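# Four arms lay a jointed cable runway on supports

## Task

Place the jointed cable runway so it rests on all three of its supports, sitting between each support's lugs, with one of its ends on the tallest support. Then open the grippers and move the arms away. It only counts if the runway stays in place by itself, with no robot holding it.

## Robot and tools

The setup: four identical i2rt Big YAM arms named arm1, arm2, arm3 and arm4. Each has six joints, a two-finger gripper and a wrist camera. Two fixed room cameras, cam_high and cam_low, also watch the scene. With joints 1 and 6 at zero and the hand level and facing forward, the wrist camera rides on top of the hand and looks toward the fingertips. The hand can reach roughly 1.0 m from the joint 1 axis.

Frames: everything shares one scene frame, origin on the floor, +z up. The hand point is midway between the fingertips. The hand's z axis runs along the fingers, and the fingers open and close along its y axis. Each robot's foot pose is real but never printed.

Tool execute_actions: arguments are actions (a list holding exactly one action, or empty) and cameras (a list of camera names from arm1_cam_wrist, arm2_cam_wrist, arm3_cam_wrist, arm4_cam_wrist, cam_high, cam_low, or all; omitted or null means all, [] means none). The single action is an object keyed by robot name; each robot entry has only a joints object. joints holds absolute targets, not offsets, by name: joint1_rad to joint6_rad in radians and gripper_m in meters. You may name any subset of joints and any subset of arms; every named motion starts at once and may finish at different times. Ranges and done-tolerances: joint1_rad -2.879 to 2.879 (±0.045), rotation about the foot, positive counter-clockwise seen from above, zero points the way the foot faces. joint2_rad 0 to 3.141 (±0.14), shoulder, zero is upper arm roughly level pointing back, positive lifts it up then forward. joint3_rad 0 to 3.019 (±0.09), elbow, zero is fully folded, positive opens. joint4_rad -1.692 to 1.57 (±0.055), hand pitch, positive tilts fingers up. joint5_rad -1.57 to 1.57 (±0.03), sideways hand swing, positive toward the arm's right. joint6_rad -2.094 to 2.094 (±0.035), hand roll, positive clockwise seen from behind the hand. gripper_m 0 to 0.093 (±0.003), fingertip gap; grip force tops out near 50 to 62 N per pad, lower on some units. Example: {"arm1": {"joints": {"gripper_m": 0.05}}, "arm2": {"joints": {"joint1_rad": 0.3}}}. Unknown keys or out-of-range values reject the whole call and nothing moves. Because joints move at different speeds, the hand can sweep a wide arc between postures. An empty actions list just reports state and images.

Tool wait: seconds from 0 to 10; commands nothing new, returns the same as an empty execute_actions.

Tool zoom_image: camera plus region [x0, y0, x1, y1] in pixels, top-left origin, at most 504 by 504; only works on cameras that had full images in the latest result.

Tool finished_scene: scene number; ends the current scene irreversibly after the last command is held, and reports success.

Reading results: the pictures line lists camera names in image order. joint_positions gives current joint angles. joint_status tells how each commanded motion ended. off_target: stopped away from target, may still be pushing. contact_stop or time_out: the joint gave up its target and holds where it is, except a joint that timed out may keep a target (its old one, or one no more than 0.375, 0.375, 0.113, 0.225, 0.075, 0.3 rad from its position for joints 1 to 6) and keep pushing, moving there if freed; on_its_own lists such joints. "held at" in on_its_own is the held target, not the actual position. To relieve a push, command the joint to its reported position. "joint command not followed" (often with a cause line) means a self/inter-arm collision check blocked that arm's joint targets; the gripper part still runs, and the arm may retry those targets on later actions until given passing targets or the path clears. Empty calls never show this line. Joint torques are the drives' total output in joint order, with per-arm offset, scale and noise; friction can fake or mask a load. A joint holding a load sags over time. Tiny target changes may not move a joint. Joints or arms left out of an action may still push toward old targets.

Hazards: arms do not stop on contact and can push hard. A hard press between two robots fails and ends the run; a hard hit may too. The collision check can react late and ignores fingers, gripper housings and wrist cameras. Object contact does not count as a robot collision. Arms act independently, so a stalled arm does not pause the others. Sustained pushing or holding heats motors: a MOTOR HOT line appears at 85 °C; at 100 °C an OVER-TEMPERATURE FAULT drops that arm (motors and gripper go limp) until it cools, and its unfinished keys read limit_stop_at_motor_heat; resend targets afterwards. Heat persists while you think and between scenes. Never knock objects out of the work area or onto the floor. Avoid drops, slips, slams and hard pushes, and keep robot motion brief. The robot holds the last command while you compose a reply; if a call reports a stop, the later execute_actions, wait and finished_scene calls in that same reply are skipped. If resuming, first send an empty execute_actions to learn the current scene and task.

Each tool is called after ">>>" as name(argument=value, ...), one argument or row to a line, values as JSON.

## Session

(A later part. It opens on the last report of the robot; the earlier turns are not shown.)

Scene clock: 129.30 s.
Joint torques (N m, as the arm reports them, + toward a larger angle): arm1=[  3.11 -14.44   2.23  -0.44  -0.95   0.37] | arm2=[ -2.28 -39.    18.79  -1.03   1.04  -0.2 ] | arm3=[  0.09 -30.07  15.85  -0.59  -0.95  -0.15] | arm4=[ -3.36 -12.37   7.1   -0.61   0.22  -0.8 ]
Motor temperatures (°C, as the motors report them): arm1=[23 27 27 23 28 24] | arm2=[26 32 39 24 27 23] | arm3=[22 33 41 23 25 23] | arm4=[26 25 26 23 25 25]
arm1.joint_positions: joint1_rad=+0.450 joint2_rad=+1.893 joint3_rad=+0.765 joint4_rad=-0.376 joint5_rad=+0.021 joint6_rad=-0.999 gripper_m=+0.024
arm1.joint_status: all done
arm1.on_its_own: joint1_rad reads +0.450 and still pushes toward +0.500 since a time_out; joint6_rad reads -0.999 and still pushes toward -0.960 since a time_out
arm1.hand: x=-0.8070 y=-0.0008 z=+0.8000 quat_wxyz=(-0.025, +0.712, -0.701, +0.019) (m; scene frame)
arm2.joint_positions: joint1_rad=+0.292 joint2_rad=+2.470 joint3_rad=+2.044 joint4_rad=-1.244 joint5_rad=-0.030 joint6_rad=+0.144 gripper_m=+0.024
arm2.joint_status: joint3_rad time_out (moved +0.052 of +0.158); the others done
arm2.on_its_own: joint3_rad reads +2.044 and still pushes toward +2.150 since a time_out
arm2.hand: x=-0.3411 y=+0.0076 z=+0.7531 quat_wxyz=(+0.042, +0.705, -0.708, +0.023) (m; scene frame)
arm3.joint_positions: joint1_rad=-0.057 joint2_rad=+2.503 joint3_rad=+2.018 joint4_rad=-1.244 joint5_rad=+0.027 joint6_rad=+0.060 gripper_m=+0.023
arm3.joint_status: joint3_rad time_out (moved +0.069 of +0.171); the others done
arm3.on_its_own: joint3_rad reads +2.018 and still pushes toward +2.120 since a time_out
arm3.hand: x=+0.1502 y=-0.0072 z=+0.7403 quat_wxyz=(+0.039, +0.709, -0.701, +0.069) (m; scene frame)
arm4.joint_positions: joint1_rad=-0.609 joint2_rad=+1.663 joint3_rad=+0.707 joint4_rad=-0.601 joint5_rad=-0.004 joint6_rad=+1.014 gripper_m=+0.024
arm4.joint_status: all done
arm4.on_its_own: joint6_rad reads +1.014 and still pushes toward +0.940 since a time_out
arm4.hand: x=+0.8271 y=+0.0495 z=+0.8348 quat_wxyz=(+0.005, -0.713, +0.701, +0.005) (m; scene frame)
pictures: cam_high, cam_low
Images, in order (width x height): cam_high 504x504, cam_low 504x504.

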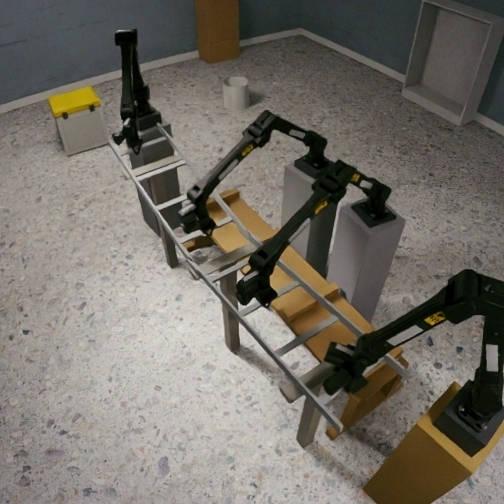

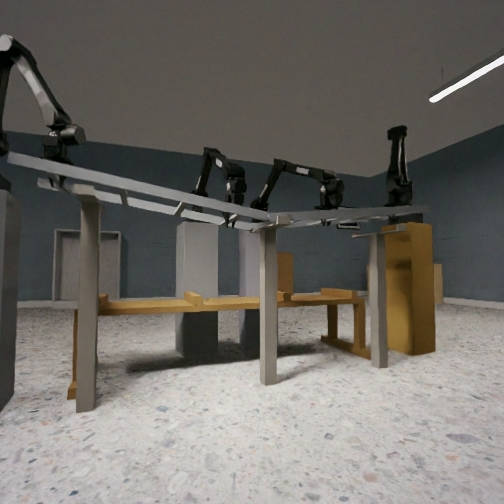

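>>> execute_actions(
  actions=[
    {"arm1":{"joints":{"joint1_rad":0.47,"joint6_rad":-0.99,"joint2_rad":2.08,"joint4_rad":-0.17}},"arm2":{"joints":{"joint1_rad":0.28,"joint2_rad":2.52,"joint3_rad":2.07,"joint4_rad":-1.19}},"arm3":{"joints":{"joint2_rad":2.49,"joint3_rad":2.03,"joint4_rad":-1.22}},"arm4":{"joints":{"joint6_rad":0.98,"joint2_rad":1.68,"joint4_rad":-0.57}}},
  ],
  cameras=["cam_low","cam_high"],
)

>>> zoom_image(
  camera="cam_high",
  region=[100,120,440,420],
)

Scene clock: 136.40 s.
Joint torques (N m, as the arm reports them, + toward a larger angle): arm1=[  0.43 -14.54  -0.54  -0.57  -0.9    0.11] | arm2=[ -2.   -29.53  11.71   0.34  -0.05  -0.24] | arm3=[  0.08 -22.97   8.66   0.49  -0.75  -0.1 ] | arm4=[ -2.45 -12.82   6.54  -0.51   0.03  -0.24]
Motor temperatures (°C, as the motors report them): arm1=[23 27 27 23 28 24] | arm2=[26 33 40 24 27 22] | arm3=[22 33 40 23 25 23] | arm4=[26 25 26 23 25 25]
arm1.joint_positions: joint1_rad=+0.451 joint2_rad=+2.124 joint3_rad=+0.773 joint4_rad=-0.143 joint5_rad=+0.020 joint6_rad=-1.003 gripper_m=+0.024
arm1.joint_status: all done
arm1.hand: x=-0.8120 y=-0.0037 z=+0.7215 quat_wxyz=(-0.031, +0.714, -0.699, +0.020) (m; scene frame)
arm2.joint_positions: joint1_rad=+0.301 joint2_rad=+2.527 joint3_rad=+2.044 joint4_rad=-1.194 joint5_rad=+0.000 joint6_rad=+0.150 gripper_m=+0.024
arm2.joint_status: all done
arm2.hand: x=-0.3421 y=+0.0064 z=+0.7139 quat_wxyz=(+0.032, +0.706, -0.706, +0.036) (m; scene frame)
arm3.joint_positions: joint1_rad=-0.058 joint2_rad=+2.513 joint3_rad=+2.015 joint4_rad=-1.225 joint5_rad=+0.022 joint6_rad=+0.054 gripper_m=+0.023
arm3.joint_status: all done
arm3.hand: x=+0.1494 y=-0.0061 z=+0.7323 quat_wxyz=(+0.039, +0.710, -0.700, +0.064) (m; scene frame)
arm4.joint_positions: joint1_rad=-0.620 joint2_rad=+1.725 joint3_rad=+0.707 joint4_rad=-0.544 joint5_rad=+0.001 joint6_rad=+1.006 gripper_m=+0.024
arm4.joint_status: all done
arm4.hand: x=+0.8281 y=+0.0546 z=+0.8148 quat_wxyz=(+0.008, -0.712, +0.702, +0.003) (m; scene frame)
pictures: cam_high, cam_low
Images, in order (width x height): cam_high 504x504, cam_low 504x504.

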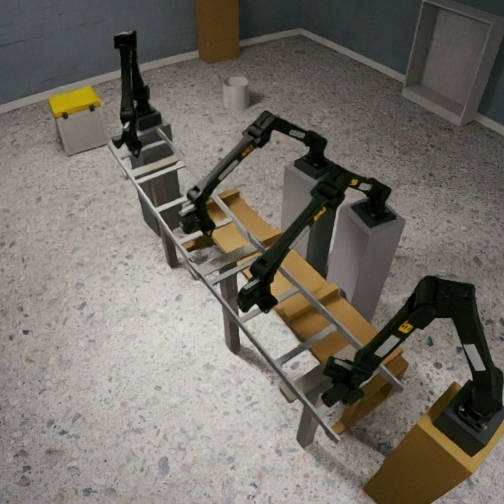

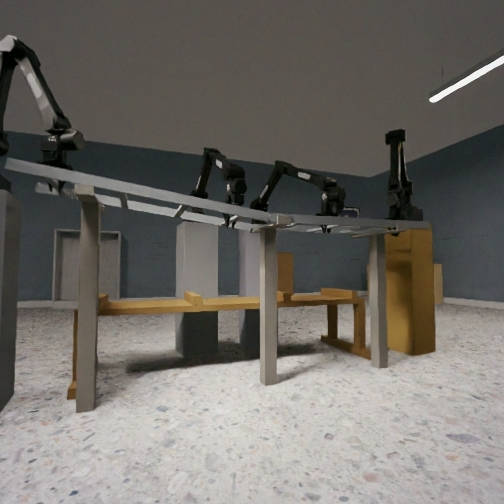

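Region (100, 120, 440, 420) of cam_high's 504x504 image, scaled by 1.482, with more detail than that image has; it fills the top 445 rows of this view, and the rest is white.

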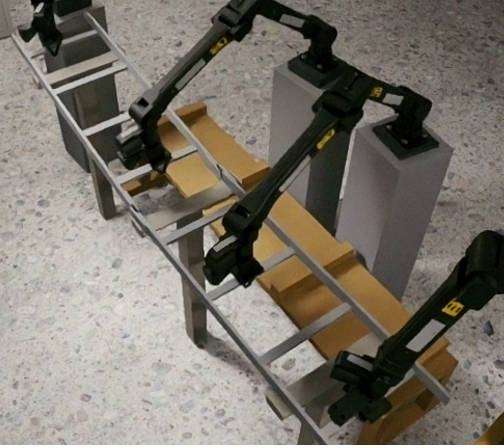

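>>> execute_actions(
  actions=[
    {"arm1":{"joints":{"joint2_rad":2.2,"joint3_rad":0.8,"joint4_rad":-0.09}},"arm2":{"joints":{"joint2_rad":2.57}},"arm4":{"joints":{"joint2_rad":1.8,"joint4_rad":-0.5}}},
  ],
  cameras=["cam_low","cam_high"],
)

>>> zoom_image(
  camera="cam_low",
  region=[40,150,460,270],
)

>>> zoom_image(
  camera="cam_high",
  region=[100,120,440,460],
)

Scene clock: 144.53 s.
Joint torques (N m, as the arm reports them, + toward a larger angle): arm1=[ 0.45 -9.68  3.06  1.03 -0.8   0.12] | arm2=[ -1.35 -25.73  11.48   0.02   0.01  -0.25] | arm3=[  0.2  -23.27   8.66   0.23  -0.37  -0.07] | arm4=[ -2.08 -11.11   5.56  -0.24   0.37  -0.21]
Motor temperatures (°C, as the motors report them): arm1=[23 27 27 23 28 24] | arm2=[26 32 38 24 26 22] | arm3=[22 33 37 23 25 23] | arm4=[26 25 26 23 25 25]
arm1.joint_positions: joint1_rad=+0.452 joint2_rad=+2.179 joint3_rad=+0.789 joint4_rad=-0.104 joint5_rad=+0.017 joint6_rad=-1.004 gripper_m=+0.024
arm1.joint_status: all done
arm1.hand: x=-0.8115 y=-0.0028 z=+0.7039 quat_wxyz=(-0.031, +0.714, -0.699, +0.019) (m; scene frame)
arm2.joint_positions: joint1_rad=+0.301 joint2_rad=+2.540 joint3_rad=+2.045 joint4_rad=-1.185 joint5_rad=-0.001 joint6_rad=+0.151 gripper_m=+0.024
arm2.joint_status: all done
arm2.hand: x=-0.3423 y=+0.0052 z=+0.7047 quat_wxyz=(+0.034, +0.706, -0.707, +0.037) (m; scene frame)
arm3.joint_positions: joint1_rad=-0.059 joint2_rad=+2.518 joint3_rad=+2.015 joint4_rad=-1.220 joint5_rad=+0.012 joint6_rad=+0.051 gripper_m=+0.023
arm3.joint_status: not commanded
arm3.hand: x=+0.1487 y=-0.0064 z=+0.7288 quat_wxyz=(+0.043, +0.711, -0.699, +0.061) (m; scene frame)
arm4.joint_positions: joint1_rad=-0.624 joint2_rad=+1.815 joint3_rad=+0.709 joint4_rad=-0.481 joint5_rad=-0.007 joint6_rad=+1.003 gripper_m=+0.024
arm4.joint_status: all done
arm4.hand: x=+0.8317 y=+0.0531 z=+0.7858 quat_wxyz=(+0.007, -0.711, +0.703, -0.010) (m; scene frame)
pictures: cam_high, cam_low
Images, in order (width x height): cam_high 504x504, cam_low 504x504.

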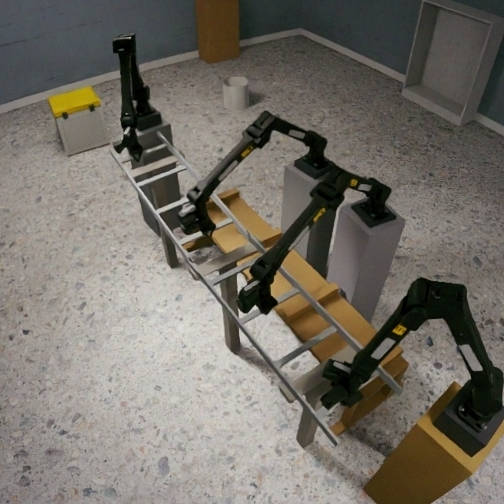

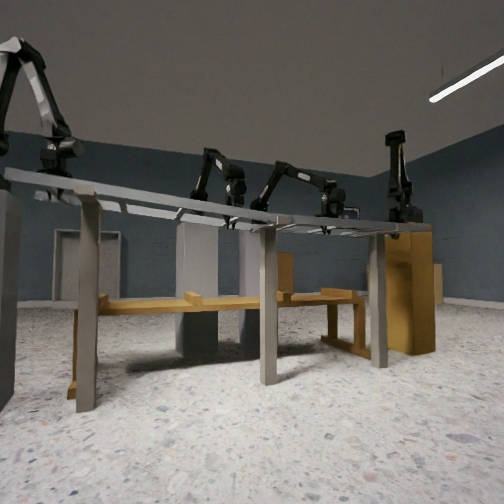

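Region (40, 150, 460, 270) of cam_low's 504x504 image, scaled by 1.200, with more detail than that image has; it fills the top 144 rows of this view, and the rest is white.

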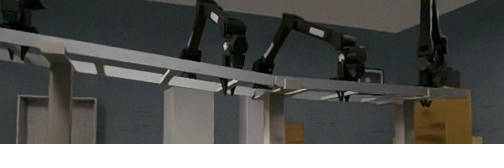

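Region (100, 120, 440, 460) of cam_high's 504x504 image, scaled by 1.482, with more detail than that image has.

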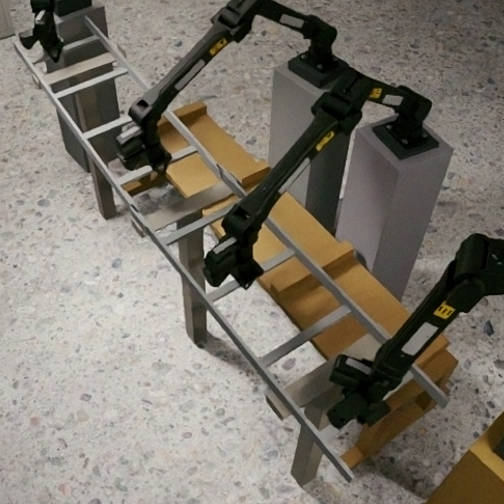

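>>> execute_actions(
  actions=[
    {"arm4":{"joints":{"joint2_rad":1.9,"joint4_rad":-0.42}}},
  ],
  cameras=[],
)

>>> execute_actions(
  actions=[
    {"arm1":{"joints":{"gripper_m":0.093,"joint2_rad":2.18}},"arm2":{"joints":{"gripper_m":0.093,"joint2_rad":2.54,"joint3_rad":2.045}},"arm3":{"joints":{"gripper_m":0.093,"joint3_rad":2.015}},"arm4":{"joints":{"gripper_m":0.093}}},
  ],
  cameras=[],
)

>>> execute_actions(
  actions=[
    {"arm1":{"joints":{"joint2_rad":1.5,"joint4_rad":-0.7}},"arm2":{"joints":{"joint2_rad":2.0,"joint4_rad":-1.5}},"arm3":{"joints":{"joint2_rad":2.0,"joint4_rad":-1.5}},"arm4":{"joints":{"joint2_rad":1.2,"joint4_rad":-1.0}}},
  ],
  cameras=["cam_high","cam_low"],
)

Scene clock: 157.33 s.
Joint torques (N m, as the arm reports them, + toward a larger angle): arm1=[ 0.45 -9.65  3.07  1.06 -0.79  0.12] | arm2=[ -1.82 -25.83  11.56   0.04   0.    -0.21] | arm3=[  0.2  -23.28   8.65   0.24  -0.37  -0.07] | arm4=[-2.04 -4.26  5.56  3.02  0.39 -0.21]
Motor temperatures (°C, as the motors report them): arm1=[23 27 27 23 28 24] | arm2=[26 32 37 24 26 22] | arm3=[22 32 35 23 25 23] | arm4=[26 25 26 23 25 25]
arm1.joint_positions: joint1_rad=+0.452 joint2_rad=+2.179 joint3_rad=+0.789 joint4_rad=-0.104 joint5_rad=+0.017 joint6_rad=-1.004 gripper_m=+0.024
arm1.joint_status: not commanded
arm1.hand: x=-0.8115 y=-0.0028 z=+0.7039 quat_wxyz=(-0.031, +0.714, -0.699, +0.019) (m; scene frame)
arm2.joint_positions: joint1_rad=+0.301 joint2_rad=+2.540 joint3_rad=+2.045 joint4_rad=-1.185 joint5_rad=-0.001 joint6_rad=+0.151 gripper_m=+0.024
arm2.joint_status: not commanded
arm2.hand: x=-0.3423 y=+0.0052 z=+0.7047 quat_wxyz=(+0.034, +0.706, -0.707, +0.037) (m; scene frame)
arm3.joint_positions: joint1_rad=-0.059 joint2_rad=+2.518 joint3_rad=+2.015 joint4_rad=-1.220 joint5_rad=+0.012 joint6_rad=+0.051 gripper_m=+0.023
arm3.joint_status: not commanded
arm3.hand: x=+0.1487 y=-0.0064 z=+0.7288 quat_wxyz=(+0.043, +0.711, -0.699, +0.061) (m; scene frame)
arm4.joint_positions: joint1_rad=-0.624 joint2_rad=+1.817 joint3_rad=+0.709 joint4_rad=-0.476 joint5_rad=-0.008 joint6_rad=+1.003 gripper_m=+0.024
arm4.joint_status: joint4_rad time_out (moved +0.005 of +0.061); the others done
arm4.on_its_own: joint4_rad reads -0.476 and still pushes toward -0.420 since a time_out
arm4.hand: x=+0.8312 y=+0.0534 z=+0.7850 quat_wxyz=(+0.006, -0.711, +0.703, -0.009) (m; scene frame)
pictures: none
No camera images: the call's "cameras" was empty. Leave "cameras" out to get every camera's image.

not run: a stop came earlier in this reply.

not run: a stop came earlier in this reply.

>>> execute_actions(
  actions=[
    {"arm1":{"joints":{"gripper_m":0.093,"joint2_rad":2.18}},"arm2":{"joints":{"gripper_m":0.093,"joint2_rad":2.54,"joint3_rad":2.045}},"arm3":{"joints":{"gripper_m":0.093,"joint3_rad":2.015}},"arm4":{"joints":{"gripper_m":0.093,"joint2_rad":1.82,"joint4_rad":-0.476}}},
  ],
  cameras=[],
)

>>> execute_actions(
  actions=[
    {"arm1":{"joints":{"joint2_rad":1.5,"joint4_rad":-0.7}},"arm2":{"joints":{"joint2_rad":2.0,"joint4_rad":-1.5}},"arm3":{"joints":{"joint2_rad":2.0,"joint4_rad":-1.5}},"arm4":{"joints":{"joint2_rad":1.2,"joint4_rad":-1.0}}},
  ],
  cameras=["cam_high","cam_low"],
)

Scene clock: 166.67 s.
Joint torques (N m, as the arm reports them, + toward a larger angle): arm1=[ -0.52 -11.28   3.07   1.02  -0.25   0.11] | arm2=[ -1.19 -28.96   9.25   0.01   0.03  -0.1 ] | arm3=[  0.24 -22.4    7.72   0.18  -0.03  -0.07] | arm4=[-1.18 -9.95  5.51  0.59  0.14 -0.07]
Motor temperatures (°C, as the motors report them): arm1=[23 27 27 23 27 24] | arm2=[26 32 36 24 26 22] | arm3=[22 32 34 23 25 23] | arm4=[26 25 26 23 25 25]
arm1.joint_positions: joint1_rad=+0.463 joint2_rad=+2.180 joint3_rad=+0.789 joint4_rad=-0.104 joint5_rad=+0.004 joint6_rad=-1.004 gripper_m=+0.093
arm1.joint_status: all done
arm1.hand: x=-0.8155 y=+0.0026 z=+0.7036 quat_wxyz=(-0.032, +0.719, -0.694, +0.012) (m; scene frame)
arm2.joint_positions: joint1_rad=+0.290 joint2_rad=+2.540 joint3_rad=+2.045 joint4_rad=-1.185 joint5_rad=-0.001 joint6_rad=+0.139 gripper_m=+0.093
arm2.joint_status: all done
arm2.hand: x=-0.3351 y=+0.0062 z=+0.7047 quat_wxyz=(+0.035, +0.706, -0.706, +0.036) (m; scene frame)
arm3.joint_positions: joint1_rad=-0.057 joint2_rad=+2.501 joint3_rad=+2.013 joint4_rad=-1.218 joint5_rad=+0.003 joint6_rad=+0.051 gripper_m=+0.093
arm3.joint_status: all done
arm3.hand: x=+0.1456 y=-0.0028 z=+0.7389 quat_wxyz=(+0.040, +0.712, -0.699, +0.052) (m; scene frame)
arm4.joint_positions: joint1_rad=-0.634 joint2_rad=+1.819 joint3_rad=+0.709 joint4_rad=-0.476 joint5_rad=-0.002 joint6_rad=+0.991 gripper_m=+0.093
arm4.joint_status: all done
arm4.hand: x=+0.8339 y=+0.0569 z=+0.7845 quat_wxyz=(+0.009, -0.712, +0.702, -0.009) (m; scene frame)
pictures: none
No camera images: the call's "cameras" was empty. Leave "cameras" out to get every camera's image.

Scene clock: 168.33 s.
Joint torques (N m, as the arm reports them, + toward a larger angle): arm1=[-0.54 -8.84  8.76  0.2  -0.25  0.12] | arm2=[ -1.45 -23.09  10.85   0.12   0.    -0.11] | arm3=[  0.05 -18.33   9.74   0.36  -0.03  -0.07] | arm4=[-1.1  -5.72 10.28  0.31  0.14 -0.07]
Motor temperatures (°C, as the motors report them): arm1=[23 27 27 23 27 24] | arm2=[26 32 36 24 26 22] | arm3=[22 32 34 23 25 23] | arm4=[26 25 26 23 25 25]
arm1.joint_positions: joint1_rad=+0.463 joint2_rad=+1.503 joint3_rad=+0.789 joint4_rad=-0.688 joint5_rad=+0.004 joint6_rad=-1.004 gripper_m=+0.093
arm1.joint_status: all done
arm1.hand: x=-0.8043 y=+0.0121 z=+0.9428 quat_wxyz=(-0.078, +0.717, -0.693, +0.021) (m; scene frame)
arm2.joint_positions: joint1_rad=+0.290 joint2_rad=+1.995 joint3_rad=+2.045 joint4_rad=-1.484 joint5_rad=-0.001 joint6_rad=+0.139 gripper_m=+0.093
arm2.joint_status: all done
arm2.hand: x=-0.3272 y=-0.0237 z=+1.0651 quat_wxyz=(-0.040, +0.705, -0.706, -0.062) (m; scene frame)
arm3.joint_positions: joint1_rad=-0.057 joint2_rad=+2.005 joint3_rad=+2.006 joint4_rad=-1.492 joint5_rad=+0.003 joint6_rad=+0.051 gripper_m=+0.093
arm3.joint_status: all done
arm3.hand: x=+0.1457 y=-0.0300 z=+1.0601 quat_wxyz=(-0.031, +0.713, -0.700, -0.029) (m; scene frame)
arm4.joint_positions: joint1_rad=-0.634 joint2_rad=+1.203 joint3_rad=+0.709 joint4_rad=-0.988 joint5_rad=-0.002 joint6_rad=+0.991 gripper_m=+0.093
arm4.joint_status: all done
arm4.hand: x=+0.8646 y=+0.0337 z=+0.9740 quat_wxyz=(-0.002, -0.712, +0.701, +0.042) (m; scene frame)
pictures: cam_high, cam_low
Images, in order (width x height): cam_high 504x504, cam_low 504x504.

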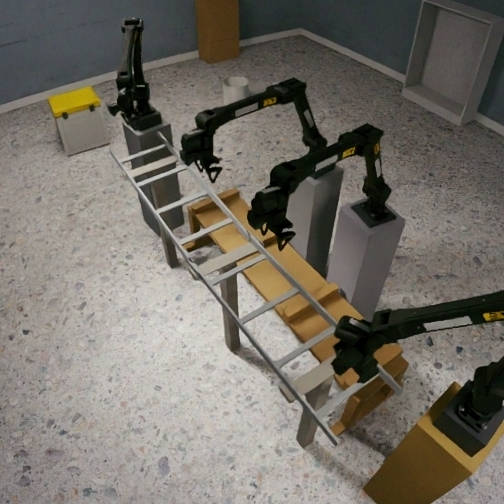

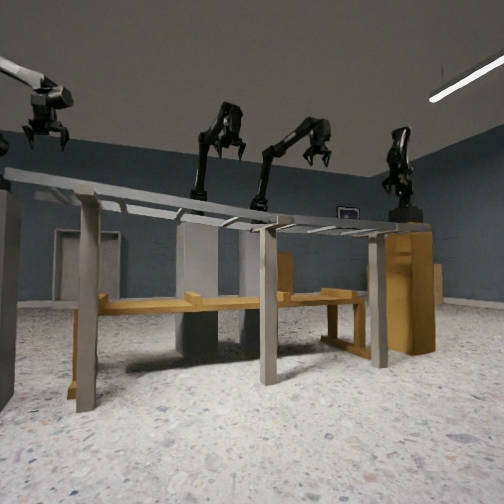

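>>> finished_scene(
  scene=2,
)

The scene is finished: the task was done.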